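## Task

Move the blue bin, and no other bin, to the edge of the bench closest to the arms. Set the hook down flat on the bench next to that bin, with its handle sticking out past that edge. All other objects must finish resting on whatever they are resting on now. Anything that stays in place only because a robot is holding it does not count. At the end, open the grippers and pull the arms away.

## Robot and tools

Setup: three identical i2rt Big YAM arms named arm1, arm2 and arm3. Each has six joints, a two-finger gripper and a wrist camera. Two fixed room cameras, room_a and room_b, view the scene. A loose object may occasionally get a brief push from outside. With joints 1 and 6 at 0 and the hand level and pointing forward, the wrist camera rides on top of the hand and looks toward the fingertips. The hand reaches roughly 1.0 m from the joint1 axis. Each joint moves at its own speed, so the hand can sweep a wide arc between postures.

Frame: a single shared scene frame with its origin on the floor and +z up. The hand point is midway between the fingertips. The hand's z axis runs along the fingers, and the fingers open and close along its y axis. Camera calibration is given in OpenCV convention: K, distortion and T_world_to_cam map the scene frame into each camera. Wrist camera poses are computed from the joint readings and can be off by more than the stated error.

execute_actions(actions, cameras): actions is a list holding exactly one action, or an empty list to just read state and images. An action is an object keyed by robot name. Each robot gets {"joints": {...}}. These are absolute targets, not offsets, and you may name any subset of joint1_rad to joint6_rad (radians) and gripper_m (metres). Ranges and done-tolerances:
- joint1 -2.879..2.879 ±0.045: base yaw, positive counter-clockwise seen from above.
- joint2 0..3.141 ±0.14: shoulder. At 0 the upper arm points back; raising the value lifts it up and then forward.
- joint3 0..3.019 ±0.09: elbow. At 0 it is folded; raising the value opens it.
- joint4 -1.692..1.57 ±0.055: hand pitch, positive tilts the fingers up.
- joint5 -1.57..1.57 ±0.03: sideways swing, positive toward the arm's right.
- joint6 -2.094..2.094 ±0.035: roll, positive clockwise seen from behind the hand.
- gripper_m 0..0.093 ±0.003: gap between the fingertips. Grip force is about 50–62 N per pad.
All motions in an action start together. An action lasts at most 15 s. Example: {"arm1": {"joints": {"gripper_m": 0.05}}, "arm2": {"joints": {"joint1_rad": 0.3}}}.

The cameras argument is a list of names; omit it or pass ["all"] for every camera, [] for none. An unknown key, unknown camera name or out-of-range value rejects the whole call, and nothing moves. Joints you leave out keep pushing toward their old targets.

wait(seconds 0–10): commands nothing new and returns state and images. zoom_image(camera, region [x0,y0,x1,y1] in pixels, at most 504x504) gives a closer look at that camera's latest full image. finished_scene(scene 1 or 2) ends the scene for good and reports success; its result carries the next scene's task.

Result lines: joint_positions and joint torques come in joint order. Torques include offsets, scale errors and noise, and are nonzero even in free air. joint_status gives the outcome of each commanded joint:
- reached.
- off_target: came to rest away from the target and may still be pushing.
- contact_stop or time_out: holds where it stopped. After a time_out it may keep a target clipped to within 0.375, 0.375, 0.113, 0.225, 0.075, 0.3 rad of where it stands and keep pushing.
- not_followed: a self- and inter-arm collision check withheld the targets. The line "joint command not followed" plus a cause is shown. The gripper target still runs, and withheld targets may be retried on later actions.
- limit_stop_at_motor_heat.
on_its_own lists motion you did not command; its "held at" values are targets, not positions. The "pictures" line gives the image order. If a call reports a stop, the rest of the calls in that reply are skipped.

Cautions: the arms do not stop on contact and can push hard. To relieve a stuck joint, send it its reported position as the target. A very small target change may not move a joint. A joint holding a load will sag. Sustained effort heats motors: a MOTOR HOT warning comes at 85 °C, and at 100 °C the arm and gripper go limp and fall. Heat carries over between scenes. Hard pressing between two robots ends the run. Collision checking between arms ignores fingers, gripper housings and wrist cameras and can react too late, so keep arms well apart. Knocking an object off the work area or onto the floor ends the scene. Avoid drops, slips, slams and hard pushes. The robot holds your last command while you think, so keep replies short. Before calling finished_scene, confirm the bin and hook rest on their own, then open the grippers and move the arms clear.

Each tool is called after "Request:" by a JSON object that holds its "api" and its "payload".

## Session

I'll start by checking the current state and camera views.

Request:
{"api": "execute_actions", "payload": {"actions": []}}

Scene clock: 0.00 s.
Joint torques (N m, as the arm reports them, + toward a larger angle): no reading
arm1.joint_positions: joint1_rad=+0.897 joint2_rad=+0.603 joint3_rad=+1.538 joint4_rad=-1.577 joint5_rad=+0.169 joint6_rad=+0.751 gripper_m=+0.095
arm1.joint_status: not commanded
arm1.hand: x=-1.0282 y=+0.1352 z=+1.3054 quat_wxyz=(-0.091, +0.609, -0.651, -0.444) (m; scene frame)
arm2.joint_positions: joint1_rad=-0.445 joint2_rad=+0.347 joint3_rad=+1.480 joint4_rad=-1.161 joint5_rad=-0.260 joint6_rad=-0.151 gripper_m=+0.095
arm2.joint_status: not commanded
arm2.hand: x=+0.0007 y=+0.1032 z=+1.3835 quat_wxyz=(-0.597, +0.455, -0.553, -0.361) (m; scene frame)
arm3.joint_positions: joint1_rad=-0.379 joint2_rad=+0.417 joint3_rad=+1.354 joint4_rad=-1.200 joint5_rad=+0.120 joint6_rad=-0.653 gripper_m=+0.095
arm3.joint_status: not commanded
arm3.hand: x=+0.9953 y=+0.1576 z=+1.3255 quat_wxyz=(-0.585, +0.652, -0.450, -0.171) (m; scene frame)
pictures: arm1_cam_wrist, arm2_cam_wrist, arm3_cam_wrist, room_a, room_b
Images, in order (width x height): arm1_cam_wrist 504x504, arm2_cam_wrist 504x504, arm3_cam_wrist 504x504, room_a 504x504, room_b 504x504.

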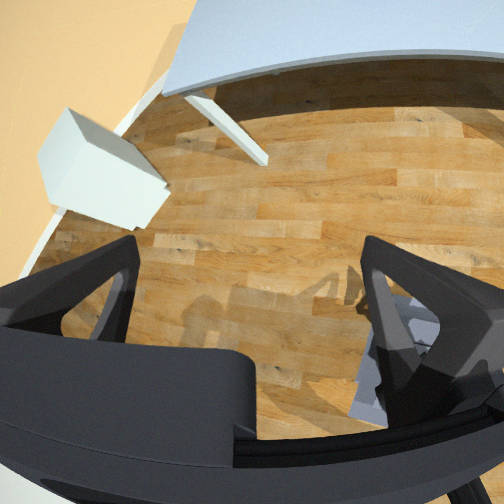

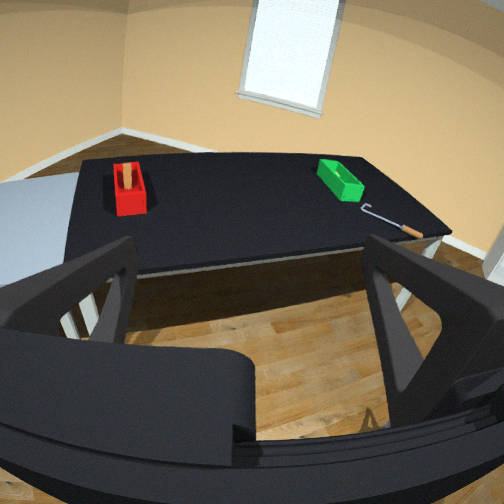

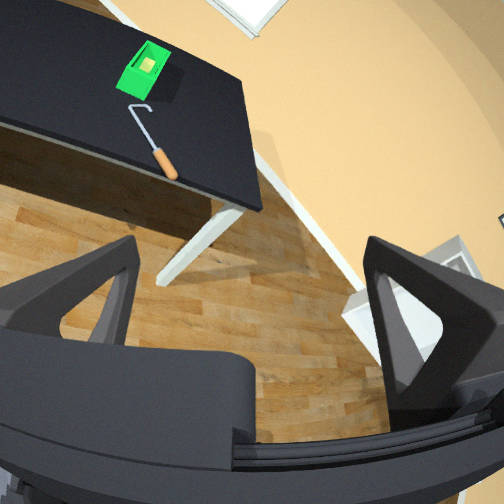

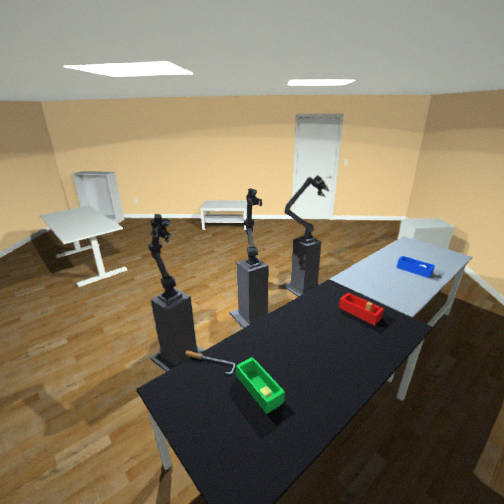

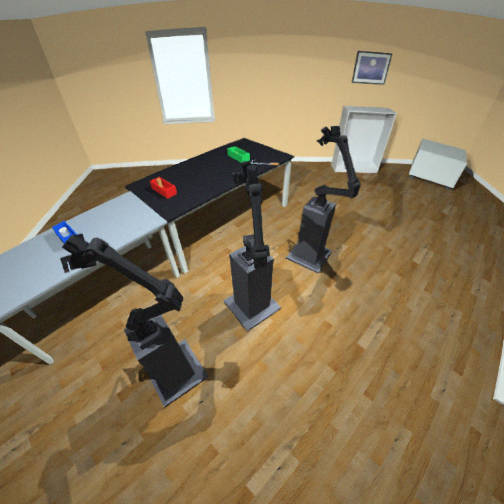

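Request:
{"api": "zoom_image", "payload": {"camera": "room_a", "region": [130, 320, 300, 430]}}

Request:
{"api": "zoom_image", "payload": {"camera": "room_a", "region": [320, 220, 480, 340]}}

Request:
{"api": "zoom_image", "payload": {"camera": "arm3_cam_wrist", "region": [90, 30, 270, 210]}}

Request:
{"api": "zoom_image", "payload": {"camera": "room_b", "region": [0, 130, 300, 330]}}

Region (130, 320, 300, 430) of room_a's 504x504 image, scaled by 2.965, with more detail than that image has; it fills the top 326 rows of this view, and the rest is white.

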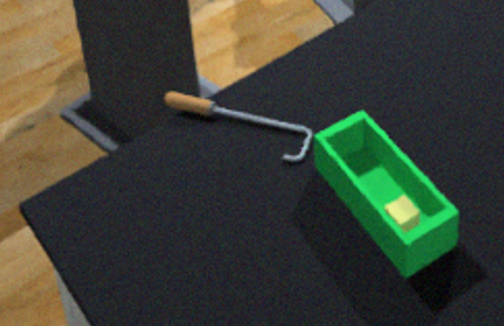

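Region (320, 220, 480, 340) of room_a's 504x504 image, scaled by 3.150, with more detail than that image has; it fills the top 378 rows of this view, and the rest is white.

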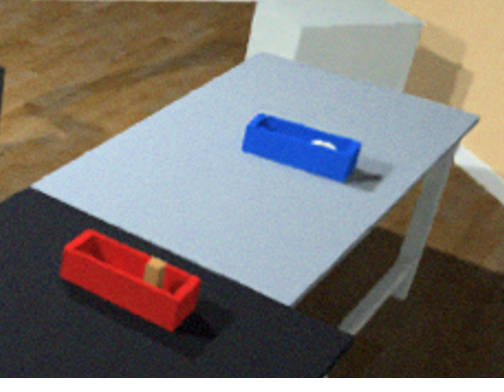

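Region (90, 30, 270, 210) of arm3_cam_wrist's 504x504 image, scaled by 2.800, with more detail than that image has.

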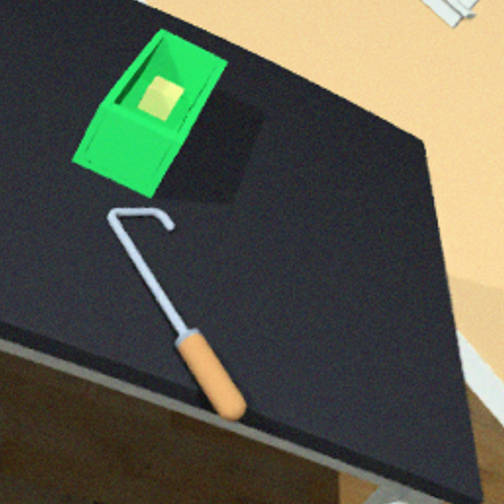

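Region (0, 130, 300, 330) of room_b's 504x504 image, scaled by 1.680, with more detail than that image has.

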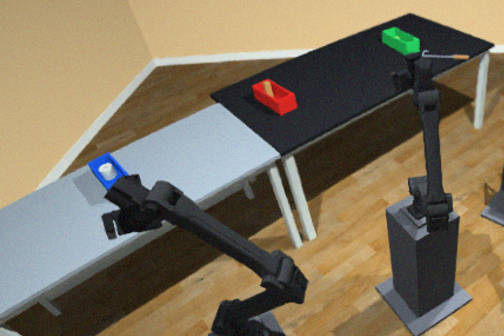

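Request:
{"api": "execute_actions", "payload": {"actions": [{"arm1":{"joints":{"joint1_rad":0.25,"joint6_rad":0.0}},"arm2":{"joints":{"joint2_rad":0.9}},"arm3":{"joints":{"joint5_rad":-0.8,"joint6_rad":0.0}}}], "cameras": []}}

Scene clock: 5.40 s.
Joint torques (N m, as the arm reports them, + toward a larger angle): arm1=[-1.08  5.1   8.85  1.71  0.07 -0.26] | arm2=[-2.28 -2.2  12.5   2.09 -0.2  -0.07] | arm3=[-0.09  5.91  8.63  2.46 -0.23  0.08]
arm1.joint_positions: joint1_rad=+0.255 joint2_rad=+0.603 joint3_rad=+1.538 joint4_rad=-1.577 joint5_rad=+0.169 joint6_rad=+0.015 gripper_m=+0.095
arm1.joint_status: all done
arm1.hand: x=-0.9235 y=+0.1646 z=+1.3062 quat_wxyz=(-0.354, +0.638, -0.621, -0.287) (m; scene frame)
arm2.joint_positions: joint1_rad=-0.445 joint2_rad=+0.891 joint3_rad=+1.477 joint4_rad=-1.161 joint5_rad=-0.260 joint6_rad=-0.151 gripper_m=+0.095
arm2.joint_status: all done
arm2.hand: x=+0.1506 y=+0.3228 z=+1.2695 quat_wxyz=(-0.389, +0.516, -0.704, -0.293) (m; scene frame)
arm3.joint_positions: joint1_rad=-0.379 joint2_rad=+0.417 joint3_rad=+1.354 joint4_rad=-1.200 joint5_rad=-0.798 joint6_rad=-0.017 gripper_m=+0.095
arm3.joint_status: all done
arm3.hand: x=+0.8451 y=+0.1377 z=+1.3390 quat_wxyz=(-0.243, +0.649, -0.410, -0.593) (m; scene frame)
pictures: none
No camera images: the call's "cameras" was empty. Leave "cameras" out to get every camera's image.

Request:
{"api": "execute_actions", "payload": {"actions": [{"arm1":{"joints":{"joint4_rad":-1.0}},"arm2":{"joints":{"joint3_rad":1.0,"joint6_rad":1.0}},"arm3":{"joints":{"joint1_rad":-0.7,"joint2_rad":1.0,"joint4_rad":-0.7}}}], "cameras": ["arm1_cam_wrist","arm3_cam_wrist"]}}

Scene clock: 8.07 s.
Joint torques (N m, as the arm reports them, + toward a larger angle): arm1=[-1.05  4.86  9.02  2.43 -0.01 -0.27] | arm2=[-2.23 -4.54 12.24  1.45 -0.19 -0.02] | arm3=[-0.75 -7.54 11.53  2.97 -0.22  0.04]
arm1.joint_positions: joint1_rad=+0.255 joint2_rad=+0.603 joint3_rad=+1.538 joint4_rad=-1.018 joint5_rad=+0.169 joint6_rad=+0.014 gripper_m=+0.095
arm1.joint_status: all done
arm1.hand: x=-0.9301 y=+0.2112 z=+1.4320 quat_wxyz=(-0.493, +0.508, -0.529, -0.468) (m; scene frame)
arm2.joint_positions: joint1_rad=-0.445 joint2_rad=+0.905 joint3_rad=+0.999 joint4_rad=-1.161 joint5_rad=-0.260 joint6_rad=+0.990 gripper_m=+0.095
arm2.joint_status: all done
arm2.hand: x=+0.1406 y=+0.3074 z=+1.0168 quat_wxyz=(-0.034, +0.024, -0.961, -0.275) (m; scene frame)
arm3.joint_positions: joint1_rad=-0.694 joint2_rad=+1.007 joint3_rad=+1.358 joint4_rad=-0.720 joint5_rad=-0.798 joint6_rad=-0.015 gripper_m=+0.095
arm3.joint_status: all done
arm3.hand: x=+1.0392 y=+0.4227 z=+1.2842 quat_wxyz=(-0.292, +0.577, -0.540, -0.539) (m; scene frame)
pictures: arm1_cam_wrist, arm3_cam_wrist
camera_calibration (this result's frames):
arm1_cam_wrist: T_world_to_cam=[[0.999036, -0.0417389, 0.0136201, 0.922575], [-0.0165499, -0.645341, -0.763715, 1.21794], [0.0406663, 0.762753, -0.64541, 0.92455], [0, 0, 0, 1]] pos_world=[-0.939126, 0.119288, 1.5143]
arm3_cam_wrist: T_world_to_cam=[[0.93747, 0.258495, -0.233089, -0.786124], [0.0646116, -0.78727, -0.613214, 1.06021], [-0.342017, 0.559809, -0.754744, 1.21132], [0, 0, 0, 1]] pos_world=[1.08276, 0.359773, 1.38113]
Images, in order (width x height): arm1_cam_wrist 504x504, arm3_cam_wrist 504x504.

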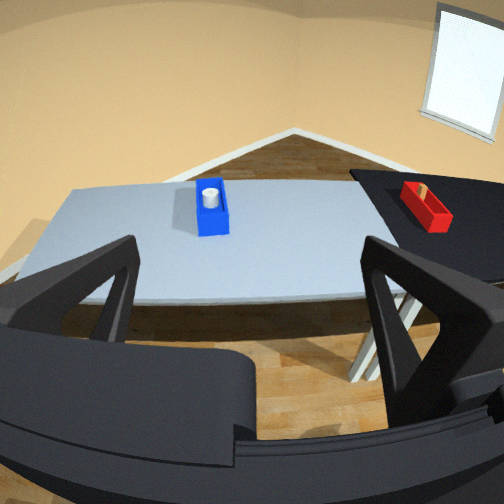

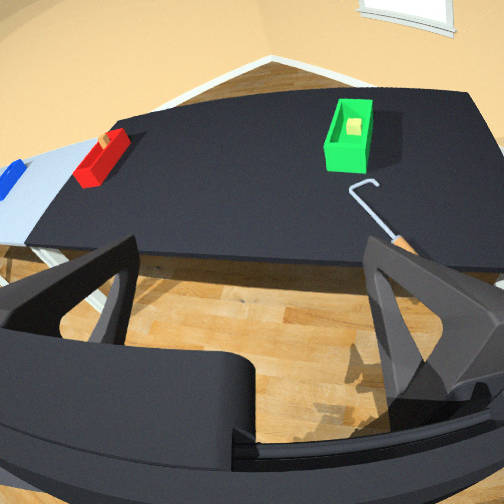

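Request:
{"api": "zoom_image", "payload": {"camera": "arm3_cam_wrist", "region": [320, 150, 460, 290]}}

Request:
{"api": "zoom_image", "payload": {"camera": "arm1_cam_wrist", "region": [150, 160, 290, 310]}}

Region (320, 150, 460, 290) of arm3_cam_wrist's 504x504 image, scaled by 3.600, with more detail than that image has.

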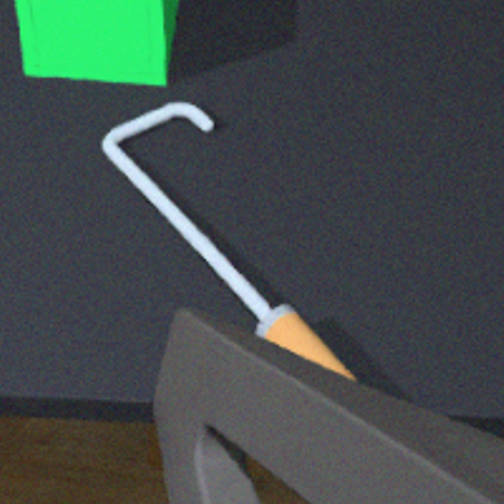

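Region (150, 160, 290, 310) of arm1_cam_wrist's 504x504 image, scaled by 3.360, with more detail than that image has; it fills the left 470 columns of this view, and the rest is white.

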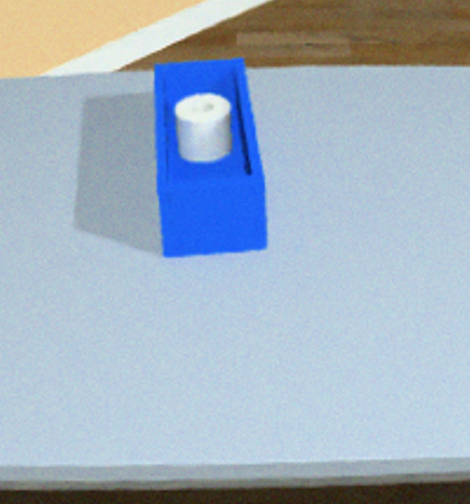

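Request:
{"api": "execute_actions", "payload": {"actions": [{"arm1":{"joints":{"joint1_rad":-1.42,"joint2_rad":0.30,"joint3_rad":1.03,"joint4_rad":-0.73,"joint5_rad":0.0}},"arm2":{"joints":{"joint1_rad":-1.42,"joint2_rad":0.313,"joint3_rad":1.089,"joint4_rad":-0.776,"joint5_rad":0.0,"joint6_rad":1.571}},"arm3":{"joints":{"joint1_rad":-0.767,"joint2_rad":2.39,"joint3_rad":1.97,"joint4_rad":-0.356,"joint5_rad":-1.068,"joint6_rad":-0.727}}}], "cameras": ["arm3_cam_wrist","room_a","room_b"]}}

Scene clock: 12.97 s.
Joint torques (N m, as the arm reports them, + toward a larger angle): arm1=[-1.03  5.4  10.33  2.38 -0.02 -0.27] | arm2=[-3.    4.79 11.17  2.59 -0.17 -0.08] | arm3=[ -0.78 -31.32  12.32   1.94  -0.5   -0.26]
arm1.joint_positions: joint1_rad=-1.416 joint2_rad=+0.307 joint3_rad=+1.015 joint4_rad=-0.747 joint5_rad=+0.000 joint6_rad=+0.014 gripper_m=+0.095
arm1.joint_status: all done
arm1.hand: x=-0.7145 y=-0.0033 z=+1.2924 quat_wxyz=(-0.696, +0.001, -0.718, -0.014) (m; scene frame)
arm2.joint_positions: joint1_rad=-1.412 joint2_rad=+0.310 joint3_rad=+1.075 joint4_rad=-0.786 joint5_rad=+0.002 joint6_rad=+1.561 gripper_m=+0.095
arm2.joint_status: all done
arm2.hand: x=+0.1893 y=+0.0042 z=+1.2912 quat_wxyz=(-0.497, -0.502, -0.508, -0.494) (m; scene frame)
arm3.joint_positions: joint1_rad=-0.762 joint2_rad=+2.418 joint3_rad=+1.932 joint4_rad=-0.360 joint5_rad=-1.066 joint6_rad=-0.710 gripper_m=+0.095
arm3.joint_status: all done
arm3.hand: x=+1.2498 y=+0.7461 z=+0.7708 quat_wxyz=(-0.237, +0.723, -0.395, -0.515) (m; scene frame)
pictures: arm3_cam_wrist, room_a, room_b
camera_calibration (this result's frames):
arm3_cam_wrist: T_world_to_cam=[[0.80806, 0.586741, -0.0526573, -1.40902], [0.471124, -0.697311, -0.540184, 0.354988], [-0.353667, 0.411693, -0.839898, 0.905524], [0, 0, 0, 1]] pos_world=[1.29158, 0.701468, 0.878112]
Images, in order (width x height): arm3_cam_wrist 504x504, room_a 504x504, room_b 504x504.

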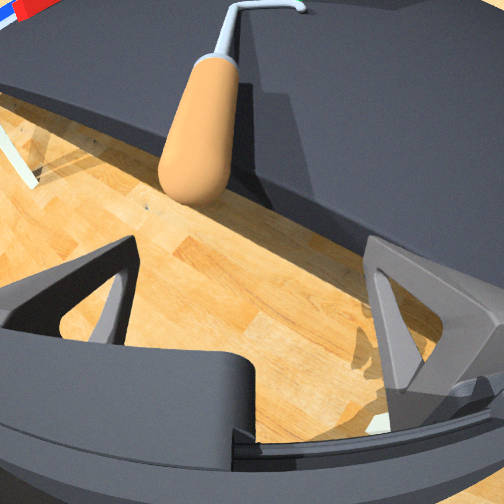

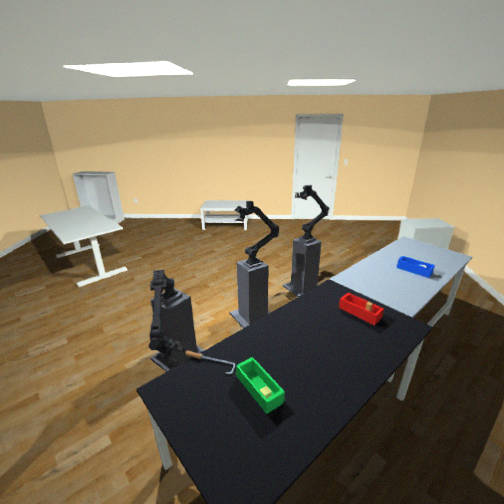

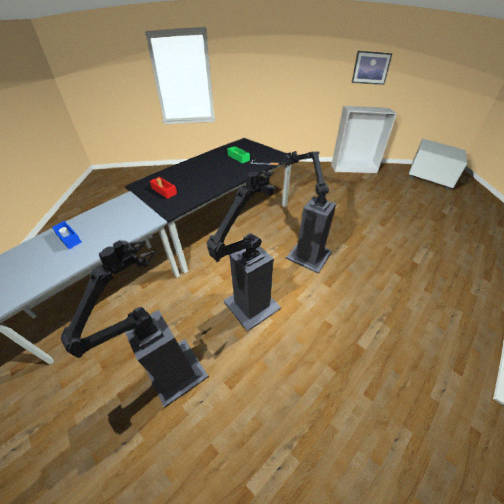

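Request:
{"api": "zoom_image", "payload": {"camera": "room_a", "region": [140, 320, 240, 390]}}

Request:
{"api": "zoom_image", "payload": {"camera": "room_b", "region": [240, 140, 330, 200]}}

Region (140, 320, 240, 390) of room_a's 504x504 image, scaled by 5.040, with more detail than that image has; it fills the top 353 rows of this view, and the rest is white.

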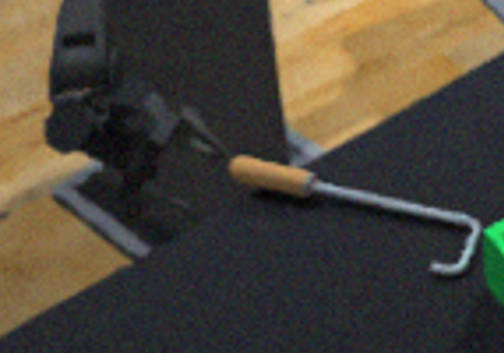

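Region (240, 140, 330, 200) of room_b's 504x504 image, scaled by 5.600, with more detail than that image has.

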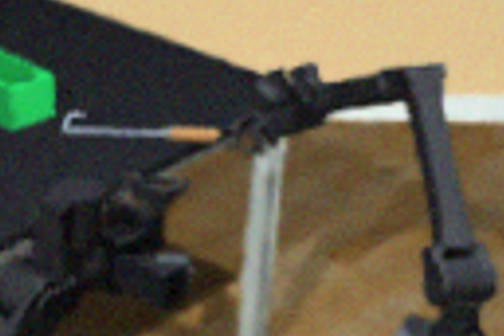

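Request:
{"api": "execute_actions", "payload": {"actions": [{"arm3":{"joints":{"joint1_rad":-0.745,"joint2_rad":2.29,"joint3_rad":1.84,"joint4_rad":-0.29,"joint6_rad":-0.74}}}], "cameras": ["arm3_cam_wrist"]}}

Scene clock: 15.43 s.
Joint torques (N m, as the arm reports them, + toward a larger angle): arm1=[-0.97  5.51 10.36  2.38 -0.02 -0.27] | arm2=[-2.95  4.77 11.19  2.55 -0.16 -0.07] | arm3=[  0.99 -29.73   9.11   2.32  -0.48  -0.25]
arm1.joint_positions: joint1_rad=-1.416 joint2_rad=+0.307 joint3_rad=+1.015 joint4_rad=-0.747 joint5_rad=+0.000 joint6_rad=+0.014 gripper_m=+0.095
arm1.joint_status: not commanded
arm1.hand: x=-0.7145 y=-0.0033 z=+1.2924 quat_wxyz=(-0.696, +0.001, -0.718, -0.014) (m; scene frame)
arm2.joint_positions: joint1_rad=-1.412 joint2_rad=+0.310 joint3_rad=+1.075 joint4_rad=-0.786 joint5_rad=+0.002 joint6_rad=+1.561 gripper_m=+0.095
arm2.joint_status: not commanded
arm2.hand: x=+0.1893 y=+0.0042 z=+1.2912 quat_wxyz=(-0.497, -0.502, -0.508, -0.494) (m; scene frame)
arm3.joint_positions: joint1_rad=-0.754 joint2_rad=+2.310 joint3_rad=+1.842 joint4_rad=-0.306 joint5_rad=-1.066 joint6_rad=-0.723 gripper_m=+0.095
arm3.joint_status: all done
arm3.hand: x=+1.2368 y=+0.7385 z=+0.8186 quat_wxyz=(-0.267, +0.730, -0.367, -0.511) (m; scene frame)
pictures: arm3_cam_wrist
camera_calibration (this result's frames):
arm3_cam_wrist: T_world_to_cam=[[0.800828, 0.598307, 0.0265262, -1.45597], [0.506915, -0.653583, -0.56202, 0.322939], [-0.318924, 0.463528, -0.826698, 0.852143], [0, 0, 0, 1]] pos_world=[1.27405, 0.687192, 0.924585]
Images, in order (width x height): arm3_cam_wrist 504x504.

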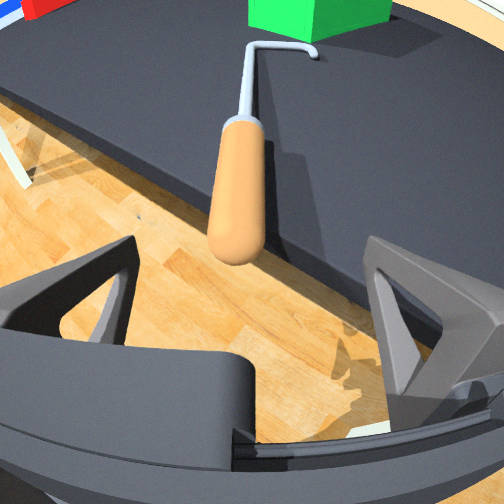

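Request:
{"api": "execute_actions", "payload": {"actions": [{"arm3":{"joints":{"joint1_rad":-0.652,"joint2_rad":2.37,"joint3_rad":1.975,"joint4_rad":-0.21,"joint5_rad":-0.996,"joint6_rad":-0.587}}}], "cameras": ["arm3_cam_wrist","room_a"]}}

Scene clock: 17.43 s.
Joint torques (N m, as the arm reports them, + toward a larger angle): arm1=[-1.01  5.5  10.35  2.39 -0.02 -0.27] | arm2=[-3.01  4.98 11.13  2.57 -0.16 -0.07] | arm3=[ -0.69 -26.79  14.25   2.73  -0.29   0.09]
arm1.joint_positions: joint1_rad=-1.416 joint2_rad=+0.307 joint3_rad=+1.015 joint4_rad=-0.747 joint5_rad=+0.000 joint6_rad=+0.014 gripper_m=+0.095
arm1.joint_status: not commanded
arm1.hand: x=-0.7145 y=-0.0033 z=+1.2924 quat_wxyz=(-0.696, +0.001, -0.718, -0.014) (m; scene frame)
arm2.joint_positions: joint1_rad=-1.412 joint2_rad=+0.310 joint3_rad=+1.075 joint4_rad=-0.786 joint5_rad=+0.002 joint6_rad=+1.561 gripper_m=+0.095
arm2.joint_status: not commanded
arm2.hand: x=+0.1893 y=+0.0042 z=+1.2912 quat_wxyz=(-0.497, -0.502, -0.508, -0.494) (m; scene frame)
arm3.joint_positions: joint1_rad=-0.646 joint2_rad=+2.344 joint3_rad=+1.917 joint4_rad=-0.228 joint5_rad=-0.997 joint6_rad=-0.604 gripper_m=+0.095
arm3.joint_status: all done
arm3.hand: x=+1.1769 y=+0.7944 z=+0.8305 quat_wxyz=(-0.270, +0.732, -0.356, -0.514) (m; scene frame)
pictures: arm3_cam_wrist, room_a
camera_calibration (this result's frames):
arm3_cam_wrist: T_world_to_cam=[[0.791088, 0.610293, 0.041511, -1.45229], [0.521162, -0.636911, -0.568098, 0.371585], [-0.320267, 0.471049, -0.821914, 0.80861], [0, 0, 0, 1]] pos_world=[1.2142, 0.742093, 0.93599]
Images, in order (width x height): arm3_cam_wrist 504x504, room_a 504x504.

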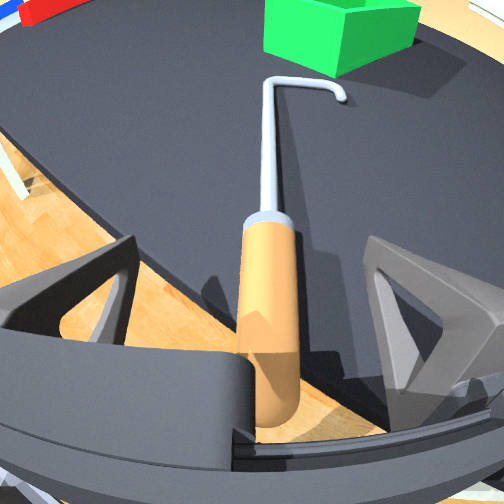

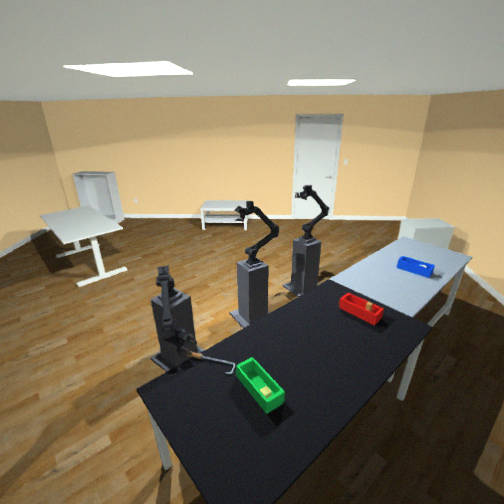

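Request:
{"api": "execute_actions", "payload": {"actions": [{"arm3":{"joints":{"joint2_rad":2.43,"joint3_rad":2.005}}}], "cameras": ["arm3_cam_wrist"]}}

Scene clock: 18.50 s.
Joint torques (N m, as the arm reports them, + toward a larger angle): arm1=[-1.    5.55 10.35  2.37 -0.02 -0.27] | arm2=[-2.88  4.84 11.17  2.58 -0.16 -0.08] | arm3=[  0.17 -27.83  13.4    2.39  -0.31   0.09]
arm1.joint_positions: joint1_rad=-1.416 joint2_rad=+0.307 joint3_rad=+1.015 joint4_rad=-0.747 joint5_rad=+0.000 joint6_rad=+0.014 gripper_m=+0.095
arm1.joint_status: not commanded
arm1.hand: x=-0.7145 y=-0.0033 z=+1.2924 quat_wxyz=(-0.696, +0.001, -0.718, -0.014) (m; scene frame)
arm2.joint_positions: joint1_rad=-1.412 joint2_rad=+0.310 joint3_rad=+1.075 joint4_rad=-0.786 joint5_rad=+0.002 joint6_rad=+1.561 gripper_m=+0.095
arm2.joint_status: not commanded
arm2.hand: x=+0.1893 y=+0.0042 z=+1.2912 quat_wxyz=(-0.497, -0.502, -0.508, -0.494) (m; scene frame)
arm3.joint_positions: joint1_rad=-0.646 joint2_rad=+2.413 joint3_rad=+1.955 joint4_rad=-0.225 joint5_rad=-0.997 joint6_rad=-0.604 gripper_m=+0.095
arm3.joint_status: all done
arm3.hand: x=+1.1798 y=+0.8004 z=+0.7938 quat_wxyz=(-0.258, +0.732, -0.365, -0.514) (m; scene frame)
pictures: arm3_cam_wrist
camera_calibration (this result's frames):
arm3_cam_wrist: T_world_to_cam=[[0.791477, 0.611005, 0.015402, -1.43698], [0.513778, -0.651461, -0.558239, 0.365607], [-0.331053, 0.449747, -0.829537, 0.812382], [0, 0, 0, 1]] pos_world=[1.21844, 0.750815, 0.90013]
Images, in order (width x height): arm3_cam_wrist 504x504.

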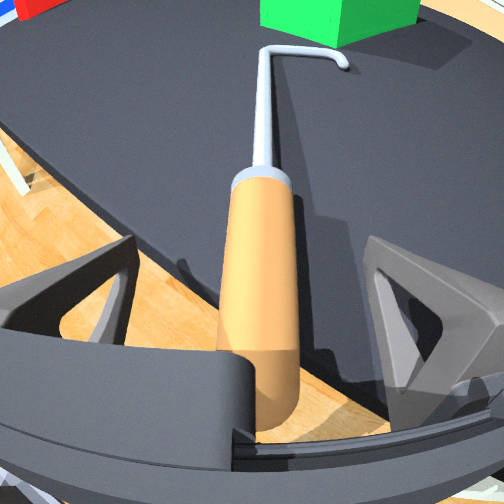

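Request:
{"api": "execute_actions", "payload": {"actions": [{"arm3":{"joints":{"joint2_rad":2.455,"gripper_m":0.06}}}], "cameras": ["arm3_cam_wrist"]}}

Scene clock: 19.37 s.
Joint torques (N m, as the arm reports them, + toward a larger angle): arm1=[-1.02  5.5  10.36  2.37 -0.02 -0.27] | arm2=[-3.    4.87 11.21  2.62 -0.16 -0.07] | arm3=[ -0.31 -27.03  13.43   2.46  -0.3    0.07]
arm1.joint_positions: joint1_rad=-1.416 joint2_rad=+0.307 joint3_rad=+1.015 joint4_rad=-0.747 joint5_rad=+0.000 joint6_rad=+0.014 gripper_m=+0.095
arm1.joint_status: not commanded
arm1.hand: x=-0.7145 y=-0.0033 z=+1.2924 quat_wxyz=(-0.696, +0.001, -0.718, -0.014) (m; scene frame)
arm2.joint_positions: joint1_rad=-1.412 joint2_rad=+0.310 joint3_rad=+1.075 joint4_rad=-0.786 joint5_rad=+0.002 joint6_rad=+1.561 gripper_m=+0.095
arm2.joint_status: not commanded
arm2.hand: x=+0.1893 y=+0.0042 z=+1.2912 quat_wxyz=(-0.497, -0.502, -0.508, -0.494) (m; scene frame)
arm3.joint_positions: joint1_rad=-0.646 joint2_rad=+2.427 joint3_rad=+1.955 joint4_rad=-0.225 joint5_rad=-0.997 joint6_rad=-0.604 gripper_m=+0.060
arm3.joint_status: all done
arm3.hand: x=+1.1793 y=+0.7995 z=+0.7832 quat_wxyz=(-0.253, +0.732, -0.369, -0.514) (m; scene frame)
pictures: arm3_cam_wrist
camera_calibration (this result's frames):
arm3_cam_wrist: T_world_to_cam=[[0.791505, 0.611153, 0.00337978, -1.4266], [0.510491, -0.658076, -0.553475, 0.364744], [-0.336034, 0.439804, -0.832859, 0.820196], [0, 0, 0, 1]] pos_world=[1.21858, 0.751178, 0.889806]
Images, in order (width x height): arm3_cam_wrist 504x504.

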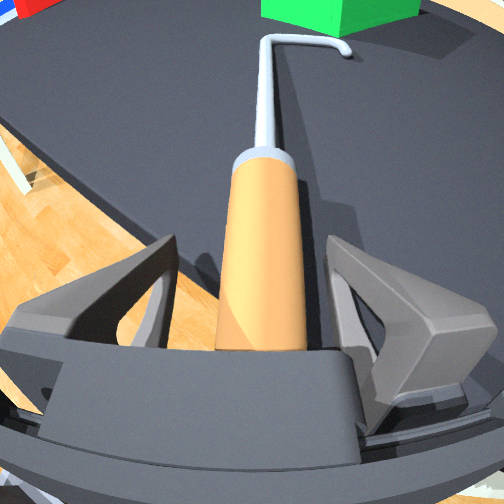

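Request:
{"api": "execute_actions", "payload": {"actions": [{"arm3":{"joints":{"joint2_rad":2.464,"gripper_m":0.0}}}], "cameras": ["arm3_cam_wrist"]}}

Scene clock: 21.17 s.
Joint torques (N m, as the arm reports them, + toward a larger angle): arm1=[-1.05  5.54 10.37  2.39 -0.02 -0.27] | arm2=[-2.95  4.85 11.19  2.61 -0.16 -0.07] | arm3=[ -0.42 -26.22  13.34   2.34  -0.25   0.05]
arm1.joint_positions: joint1_rad=-1.416 joint2_rad=+0.307 joint3_rad=+1.015 joint4_rad=-0.747 joint5_rad=+0.000 joint6_rad=+0.014 gripper_m=+0.095
arm1.joint_status: not commanded
arm1.hand: x=-0.7145 y=-0.0033 z=+1.2924 quat_wxyz=(-0.696, +0.001, -0.718, -0.014) (m; scene frame)
arm2.joint_positions: joint1_rad=-1.412 joint2_rad=+0.310 joint3_rad=+1.075 joint4_rad=-0.786 joint5_rad=+0.002 joint6_rad=+1.561 gripper_m=+0.095
arm2.joint_status: not commanded
arm2.hand: x=+0.1893 y=+0.0042 z=+1.2912 quat_wxyz=(-0.497, -0.502, -0.508, -0.494) (m; scene frame)
arm3.joint_positions: joint1_rad=-0.647 joint2_rad=+2.430 joint3_rad=+1.956 joint4_rad=-0.223 joint5_rad=-0.999 joint6_rad=-0.601 gripper_m=+0.030
arm3.joint_status: gripper_m off_target (ended at +0.030, target +0.000); the others done
arm3.hand: x=+1.1795 y=+0.7997 z=+0.7817 quat_wxyz=(-0.252, +0.732, -0.369, -0.515) (m; scene frame)
pictures: arm3_cam_wrist
camera_calibration (this result's frames):
arm3_cam_wrist: T_world_to_cam=[[0.791671, 0.610947, 0.000778789, -1.42488], [0.508758, -0.658546, -0.55451, 0.367149], [-0.338264, 0.439386, -0.832176, 0.821469], [0, 0, 0, 1]] pos_world=[1.21912, 0.751371, 0.888304]
Images, in order (width x height): arm3_cam_wrist 504x504.

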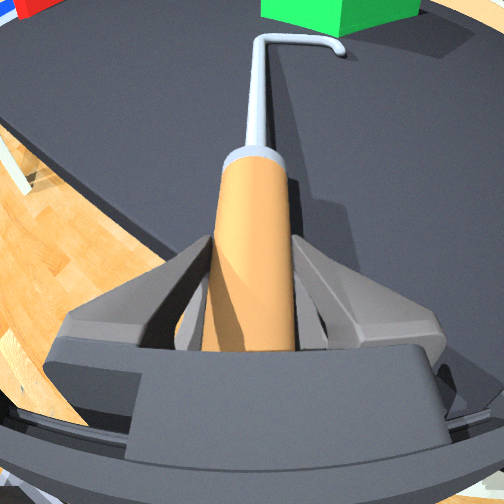

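Request:
{"api": "execute_actions", "payload": {"actions": [{"arm3":{"joints":{"joint2_rad":2.1,"joint3_rad":1.93}}}], "cameras": ["arm3_cam_wrist","room_a"]}}

Scene clock: 22.73 s.
Joint torques (N m, as the arm reports them, + toward a larger angle): arm1=[-1.    5.54 10.34  2.38 -0.02 -0.27] | arm2=[-2.93  4.83 11.14  2.58 -0.16 -0.08] | arm3=[ -0.72 -28.17  13.15   2.58  -0.54   0.02]
arm1.joint_positions: joint1_rad=-1.416 joint2_rad=+0.307 joint3_rad=+1.015 joint4_rad=-0.747 joint5_rad=+0.000 joint6_rad=+0.014 gripper_m=+0.095
arm1.joint_status: not commanded
arm1.hand: x=-0.7145 y=-0.0033 z=+1.2924 quat_wxyz=(-0.696, +0.001, -0.718, -0.014) (m; scene frame)
arm2.joint_positions: joint1_rad=-1.412 joint2_rad=+0.310 joint3_rad=+1.075 joint4_rad=-0.786 joint5_rad=+0.002 joint6_rad=+1.561 gripper_m=+0.095
arm2.joint_status: not commanded
arm2.hand: x=+0.1893 y=+0.0042 z=+1.2912 quat_wxyz=(-0.497, -0.502, -0.508, -0.494) (m; scene frame)
arm3.joint_positions: joint1_rad=-0.648 joint2_rad=+2.116 joint3_rad=+1.894 joint4_rad=-0.225 joint5_rad=-0.988 joint6_rad=-0.593 gripper_m=+0.030
arm3.joint_status: all done
arm3.hand: x=+1.1735 y=+0.7803 z=+0.9986 quat_wxyz=(-0.353, +0.725, -0.302, -0.508) (m; scene frame)
pictures: arm3_cam_wrist, room_a
camera_calibration (this result's frames):
arm3_cam_wrist: T_world_to_cam=[[0.787885, 0.575849, 0.218255, -1.5938], [0.566222, -0.538049, -0.624417, 0.386021], [-0.242138, 0.615549, -0.749979, 0.676075], [0, 0, 0, 1]] pos_world=[1.20086, 0.709329, 1.09593]
Images, in order (width x height): arm3_cam_wrist 504x504, room_a 504x504.

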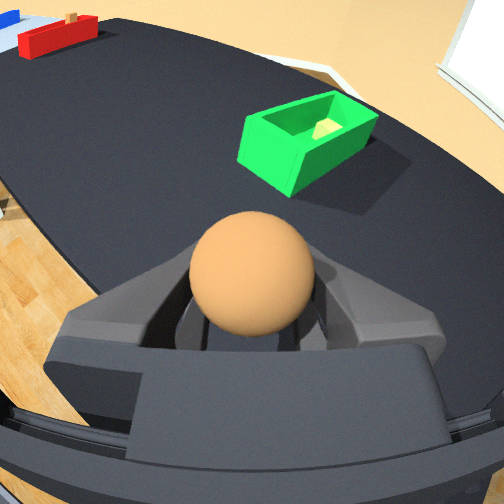

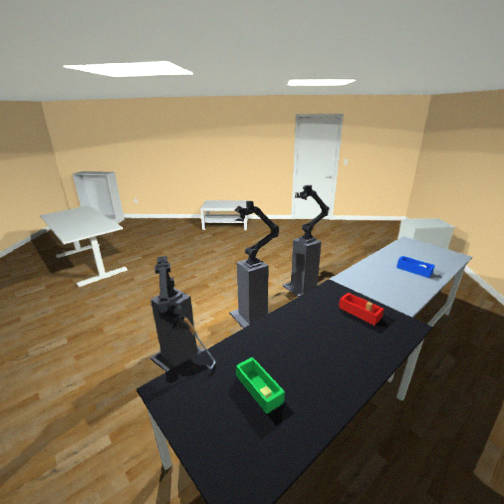

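Request:
{"api": "zoom_image", "payload": {"camera": "room_a", "region": [140, 290, 250, 390]}}

Region (140, 290, 250, 390) of room_a's 504x504 image, scaled by 4.582, with more detail than that image has; it fills the top 458 rows of this view, and the rest is white.

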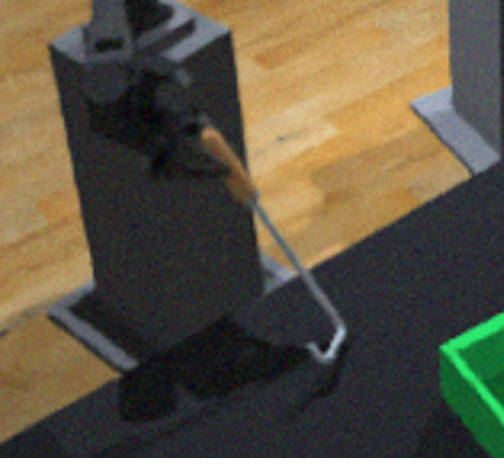

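Request:
{"api": "execute_actions", "payload": {"actions": [{"arm3":{"joints":{"joint2_rad":1.82,"joint4_rad":-0.9,"joint5_rad":-0.6}},"arm2":{"joints":{"joint2_rad":1.2,"joint3_rad":0.25,"joint4_rad":0.95,"joint6_rad":0.0}}}], "cameras": ["arm3_cam_wrist","room_a","room_b"]}}

Scene clock: 27.00 s.
Joint torques (N m, as the arm reports them, + toward a larger angle): arm1=[-1.01  5.54 10.37  2.38 -0.02 -0.27] | arm2=[-3.   -4.24  8.25  2.83 -0.16 -0.16] | arm3=[ -0.01 -23.75  13.29   2.15  -0.54  -0.02]
arm1.joint_positions: joint1_rad=-1.416 joint2_rad=+0.307 joint3_rad=+1.015 joint4_rad=-0.747 joint5_rad=+0.000 joint6_rad=+0.014 gripper_m=+0.095
arm1.joint_status: not commanded
arm1.hand: x=-0.7145 y=-0.0033 z=+1.2924 quat_wxyz=(-0.696, +0.001, -0.718, -0.014) (m; scene frame)
arm2.joint_positions: joint1_rad=-1.412 joint2_rad=+1.192 joint3_rad=+0.254 joint4_rad=+0.934 joint5_rad=+0.001 joint6_rad=+0.010 gripper_m=+0.095
arm2.joint_status: all done
arm2.hand: x=+0.4035 y=+0.0054 z=+0.9204 quat_wxyz=(-0.707, -0.002, -0.708, -0.005) (m; scene frame)
arm3.joint_positions: joint1_rad=-0.652 joint2_rad=+1.836 joint3_rad=+1.894 joint4_rad=-0.907 joint5_rad=-0.593 joint6_rad=-0.592 gripper_m=+0.030
arm3.joint_status: all done
arm3.hand: x=+1.1779 y=+0.6775 z=+1.0743 quat_wxyz=(-0.258, +0.738, -0.515, -0.351) (m; scene frame)
pictures: arm3_cam_wrist, room_a, room_b
camera_calibration (this result's frames):
arm3_cam_wrist: T_world_to_cam=[[0.935875, 0.3513, 0.0269444, -1.37127], [0.345431, -0.899795, -0.266545, 0.49618], [-0.0693927, 0.25876, -0.963446, 1.06473], [0, 0, 0, 1]] pos_world=[1.18582, 0.652678, 1.19501]
Images, in order (width x height): arm3_cam_wrist 504x504, room_a 504x504, room_b 504x504.

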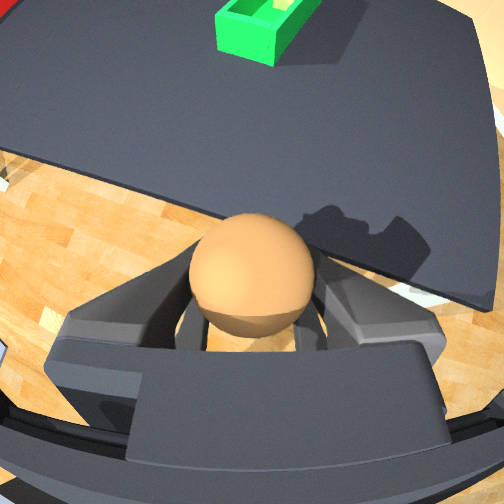

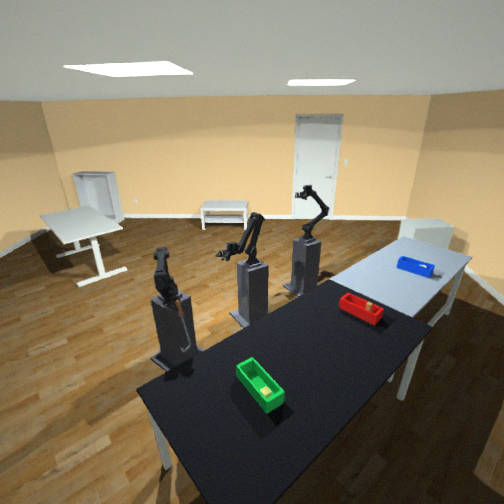

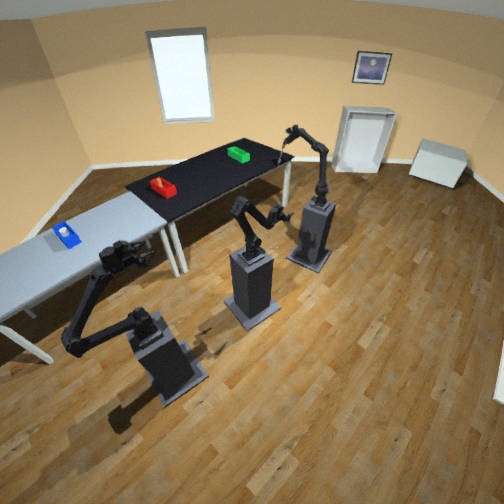

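Request:
{"api": "execute_actions", "payload": {"actions": [{"arm3":{"joints":{"joint1_rad":0.75,"joint2_rad":1.02,"joint3_rad":1.02,"joint4_rad":-0.925,"joint5_rad":0.0,"joint6_rad":0.015}},"arm1":{"joints":{"joint2_rad":1.2,"joint3_rad":1.56,"joint4_rad":-1.67}}}], "cameras": ["arm3_cam_wrist"]}}

Request:
{"api": "execute_actions", "payload": {"actions": [{"arm3":{"joints":{"joint1_rad":1.385}}}], "cameras": ["arm2_cam_wrist","arm3_cam_wrist","room_a","room_b"]}}

Scene clock: 29.40 s.
Joint torques (N m, as the arm reports them, + toward a larger angle): arm1=[-0.98 -6.59 12.83  0.4  -0.02 -0.27] | arm2=[-2.94 -4.23  8.27  2.86 -0.16 -0.14] | arm3=[-0.07 -8.56 12.87  2.23  0.07  0.04]
arm1.joint_positions: joint1_rad=-1.416 joint2_rad=+1.195 joint3_rad=+1.524 joint4_rad=-1.660 joint5_rad=+0.000 joint6_rad=+0.014 gripper_m=+0.095
arm1.joint_status: all done
arm1.hand: x=-0.5647 y=+0.0008 z=+1.1369 quat_wxyz=(-0.123, +0.004, -0.992, -0.005) (m; scene frame)
arm2.joint_positions: joint1_rad=-1.412 joint2_rad=+1.192 joint3_rad=+0.254 joint4_rad=+0.934 joint5_rad=+0.001 joint6_rad=+0.009 gripper_m=+0.095
arm2.joint_status: not commanded
arm2.hand: x=+0.4035 y=+0.0054 z=+0.9204 quat_wxyz=(-0.707, -0.002, -0.708, -0.005) (m; scene frame)
arm3.joint_positions: joint1_rad=+0.750 joint2_rad=+1.034 joint3_rad=+0.990 joint4_rad=-0.934 joint5_rad=-0.003 joint6_rad=+0.002 gripper_m=+0.030
arm3.joint_status: all done
arm3.hand: x=+0.6161 y=+0.2417 z=+1.0060 quat_wxyz=(-0.091, +0.908, -0.300, -0.279) (m; scene frame)
pictures: arm3_cam_wrist
camera_calibration (this result's frames):
arm3_cam_wrist: T_world_to_cam=[[0.581413, 0.813609, -0.000225793, -0.556573], [0.813051, -0.581004, 0.0371659, -0.390688], [0.0301073, -0.0217923, -0.999309, 1.11533], [0, 0, 0, 1]] pos_world=[0.607668, 0.250147, 1.12896]
Images, in order (width x height): arm3_cam_wrist 504x504.

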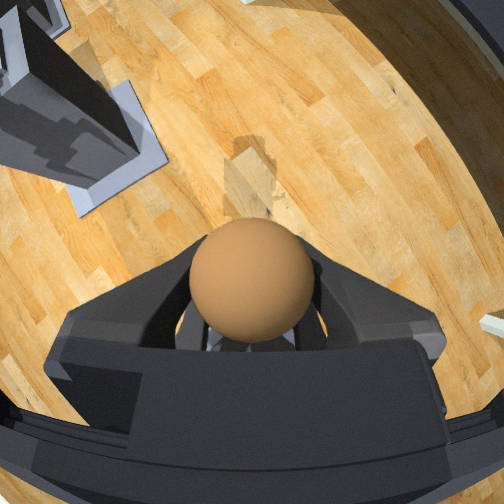

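Scene clock: 30.73 s.
Joint torques (N m, as the arm reports them, + toward a larger angle): arm1=[-0.98 -6.91 12.74  0.4  -0.02 -0.27] | arm2=[-3.03 -4.41  8.27  2.86 -0.16 -0.16] | arm3=[ 0.24 -8.4  12.85  2.19  0.11  0.03]
arm1.joint_positions: joint1_rad=-1.416 joint2_rad=+1.195 joint3_rad=+1.524 joint4_rad=-1.660 joint5_rad=+0.000 joint6_rad=+0.014 gripper_m=+0.095
arm1.joint_status: not commanded
arm1.hand: x=-0.5647 y=+0.0008 z=+1.1369 quat_wxyz=(-0.123, +0.004, -0.992, -0.005) (m; scene frame)
arm2.joint_positions: joint1_rad=-1.412 joint2_rad=+1.192 joint3_rad=+0.254 joint4_rad=+0.934 joint5_rad=+0.001 joint6_rad=+0.009 gripper_m=+0.095
arm2.joint_status: not commanded
arm2.hand: x=+0.4035 y=+0.0054 z=+0.9204 quat_wxyz=(-0.707, -0.002, -0.708, -0.005) (m; scene frame)
arm3.joint_positions: joint1_rad=+1.383 joint2_rad=+1.034 joint3_rad=+0.990 joint4_rad=-0.934 joint5_rad=-0.003 joint6_rad=+0.004 gripper_m=+0.030
arm3.joint_status: all done
arm3.hand: x=+0.5363 y=+0.0024 z=+1.0055 quat_wxyz=(+0.000, +0.956, -0.004, -0.293) (m; scene frame)
pictures: arm2_cam_wrist, arm3_cam_wrist, room_a, room_b
camera_calibration (this result's frames):
arm2_cam_wrist: T_world_to_cam=[[0.00459074, -0.999821, -0.0183562, 0.0215342], [-0.5808, 0.012277, -0.813953, 0.989254], [0.814033, 0.0143979, -0.58064, 0.324569], [0, 0, 0, 1]] pos_world=[0.31025, 0.00471214, 0.994059]
arm3_cam_wrist: T_world_to_cam=[[-0.0108196, 0.999941, 0.000677525, 0.000796137], [0.999203, 0.0107856, 0.0384353, -0.567367], [0.0384257, 0.00109284, -0.999261, 1.10745], [0, 0, 0, 1]] pos_world=[0.524368, 0.00411303, 1.12843]
Images, in order (width x height): arm2_cam_wrist 504x504, arm3_cam_wrist 504x504, room_a 504x504, room_b 504x504.

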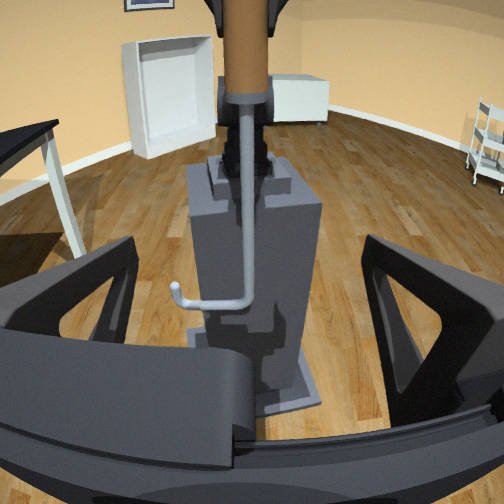

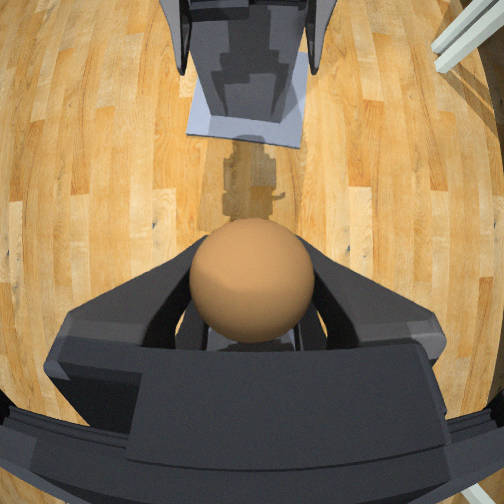

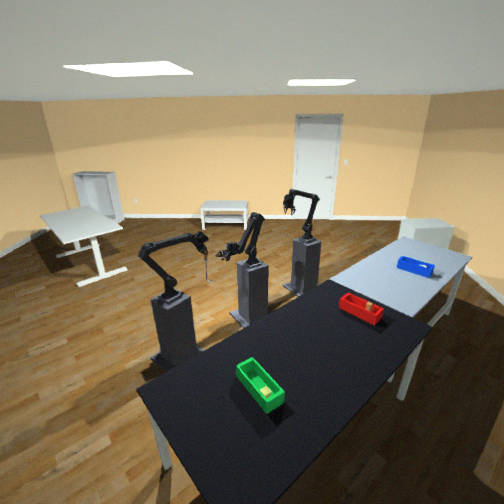

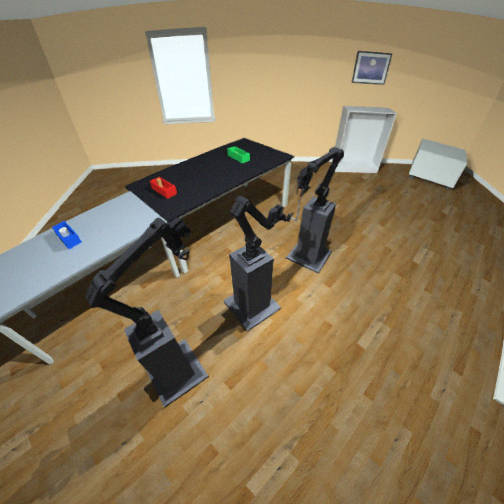

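Request:
{"api": "execute_actions", "payload": {"actions": [{"arm2":{"joints":{"joint2_rad":1.63,"joint3_rad":0.69,"joint4_rad":0.96,"gripper_m":0.06}}}], "cameras": ["arm2_cam_wrist","arm3_cam_wrist","room_a"]}}

Scene clock: 32.20 s.
Joint torques (N m, as the arm reports them, + toward a larger angle): arm1=[-0.95 -6.91 12.76  0.4  -0.02 -0.27] | arm2=[ -2.8  -10.65  11.19   2.63  -0.16  -0.15] | arm3=[ 0.04 -8.69 12.86  2.17  0.1   0.04]
arm1.joint_positions: joint1_rad=-1.416 joint2_rad=+1.195 joint3_rad=+1.524 joint4_rad=-1.660 joint5_rad=+0.000 joint6_rad=+0.014 gripper_m=+0.095
arm1.joint_status: not commanded
arm1.hand: x=-0.5647 y=+0.0008 z=+1.1369 quat_wxyz=(-0.123, +0.004, -0.992, -0.005) (m; scene frame)
arm2.joint_positions: joint1_rad=-1.412 joint2_rad=+1.617 joint3_rad=+0.656 joint4_rad=+0.946 joint5_rad=+0.001 joint6_rad=+0.009 gripper_m=+0.060
arm2.joint_status: all done
arm2.hand: x=+0.5587 y=+0.0063 z=+0.9110 quat_wxyz=(-0.703, -0.002, -0.712, -0.005) (m; scene frame)
arm3.joint_positions: joint1_rad=+1.383 joint2_rad=+1.034 joint3_rad=+0.990 joint4_rad=-0.934 joint5_rad=-0.003 joint6_rad=+0.004 gripper_m=+0.030
arm3.joint_status: not commanded
arm3.hand: x=+0.5363 y=+0.0024 z=+1.0055 quat_wxyz=(+0.000, +0.956, -0.004, -0.293) (m; scene frame)
pictures: arm2_cam_wrist, arm3_cam_wrist, room_a
camera_calibration (this result's frames):
arm2_cam_wrist: T_world_to_cam=[[0.00439505, -0.999829, -0.0179663, 0.0212209], [-0.589768, 0.0119175, -0.807485, 1.07083], [0.807561, 0.0141449, -0.589615, 0.204566], [0, 0, 0, 1]] pos_world=[0.466248, 0.00556201, 0.985676]
arm3_cam_wrist: T_world_to_cam=[[-0.0108196, 0.999941, 0.000677525, 0.000796137], [0.999203, 0.0107856, 0.0384353, -0.567367], [0.0384257, 0.00109284, -0.999261, 1.10745], [0, 0, 0, 1]] pos_world=[0.524368, 0.00411303, 1.12843]
Images, in order (width x height): arm2_cam_wrist 504x504, arm3_cam_wrist 504x504, room_a 504x504.

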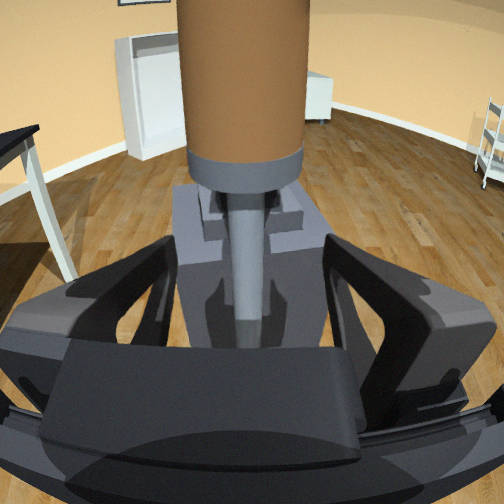

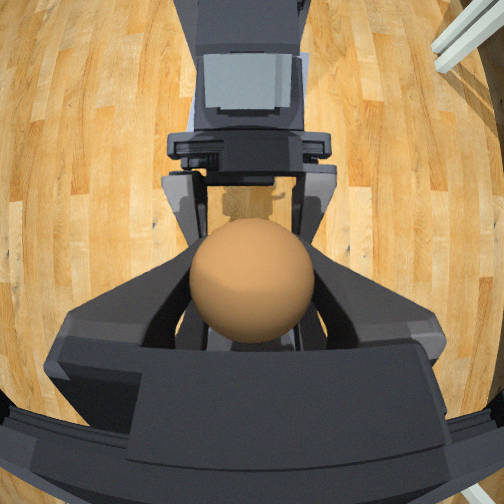

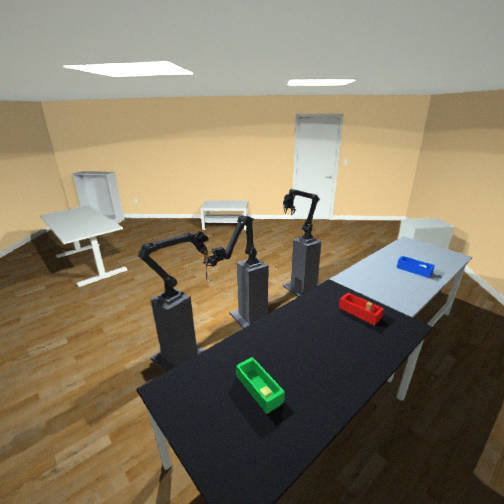

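Request:
{"api": "execute_actions", "payload": {"actions": [{"arm2":{"joints":{"joint2_rad":1.675,"joint3_rad":0.735,"gripper_m":0.035}}}], "cameras": ["arm2_cam_wrist"]}}

Scene clock: 33.17 s.
Joint torques (N m, as the arm reports them, + toward a larger angle): arm1=[-0.96 -6.95 12.75  0.42 -0.02 -0.27] | arm2=[ -3.02 -11.38  11.48   2.85  -0.16  -0.15] | arm3=[ 0.14 -8.65 12.86  2.17  0.1   0.03]
arm1.joint_positions: joint1_rad=-1.416 joint2_rad=+1.195 joint3_rad=+1.524 joint4_rad=-1.660 joint5_rad=+0.000 joint6_rad=+0.014 gripper_m=+0.095
arm1.joint_status: not commanded
arm1.hand: x=-0.5647 y=+0.0008 z=+1.1369 quat_wxyz=(-0.123, +0.004, -0.992, -0.005) (m; scene frame)
arm2.joint_positions: joint1_rad=-1.412 joint2_rad=+1.658 joint3_rad=+0.699 joint4_rad=+0.946 joint5_rad=+0.001 joint6_rad=+0.008 gripper_m=+0.035
arm2.joint_status: all done
arm2.hand: x=+0.5746 y=+0.0063 z=+0.9081 quat_wxyz=(-0.703, -0.002, -0.711, -0.004) (m; scene frame)
arm3.joint_positions: joint1_rad=+1.383 joint2_rad=+1.034 joint3_rad=+0.990 joint4_rad=-0.934 joint5_rad=-0.003 joint6_rad=+0.004 gripper_m=+0.030
arm3.joint_status: not commanded
arm3.hand: x=+0.5363 y=+0.0024 z=+1.0055 quat_wxyz=(+0.000, +0.956, -0.004, -0.293) (m; scene frame)
pictures: arm2_cam_wrist
camera_calibration (this result's frames):
arm2_cam_wrist: T_world_to_cam=[[0.00443298, -0.999836, -0.0175866, 0.0208168], [-0.588226, 0.011615, -0.808613, 1.07799], [0.808685, 0.0139294, -0.588077, 0.18803], [0, 0, 0, 1]] pos_world=[0.481952, 0.0056733, 0.98262]
Images, in order (width x height): arm2_cam_wrist 504x504.

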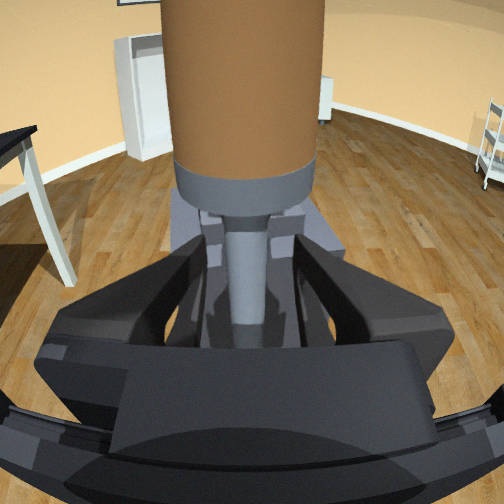

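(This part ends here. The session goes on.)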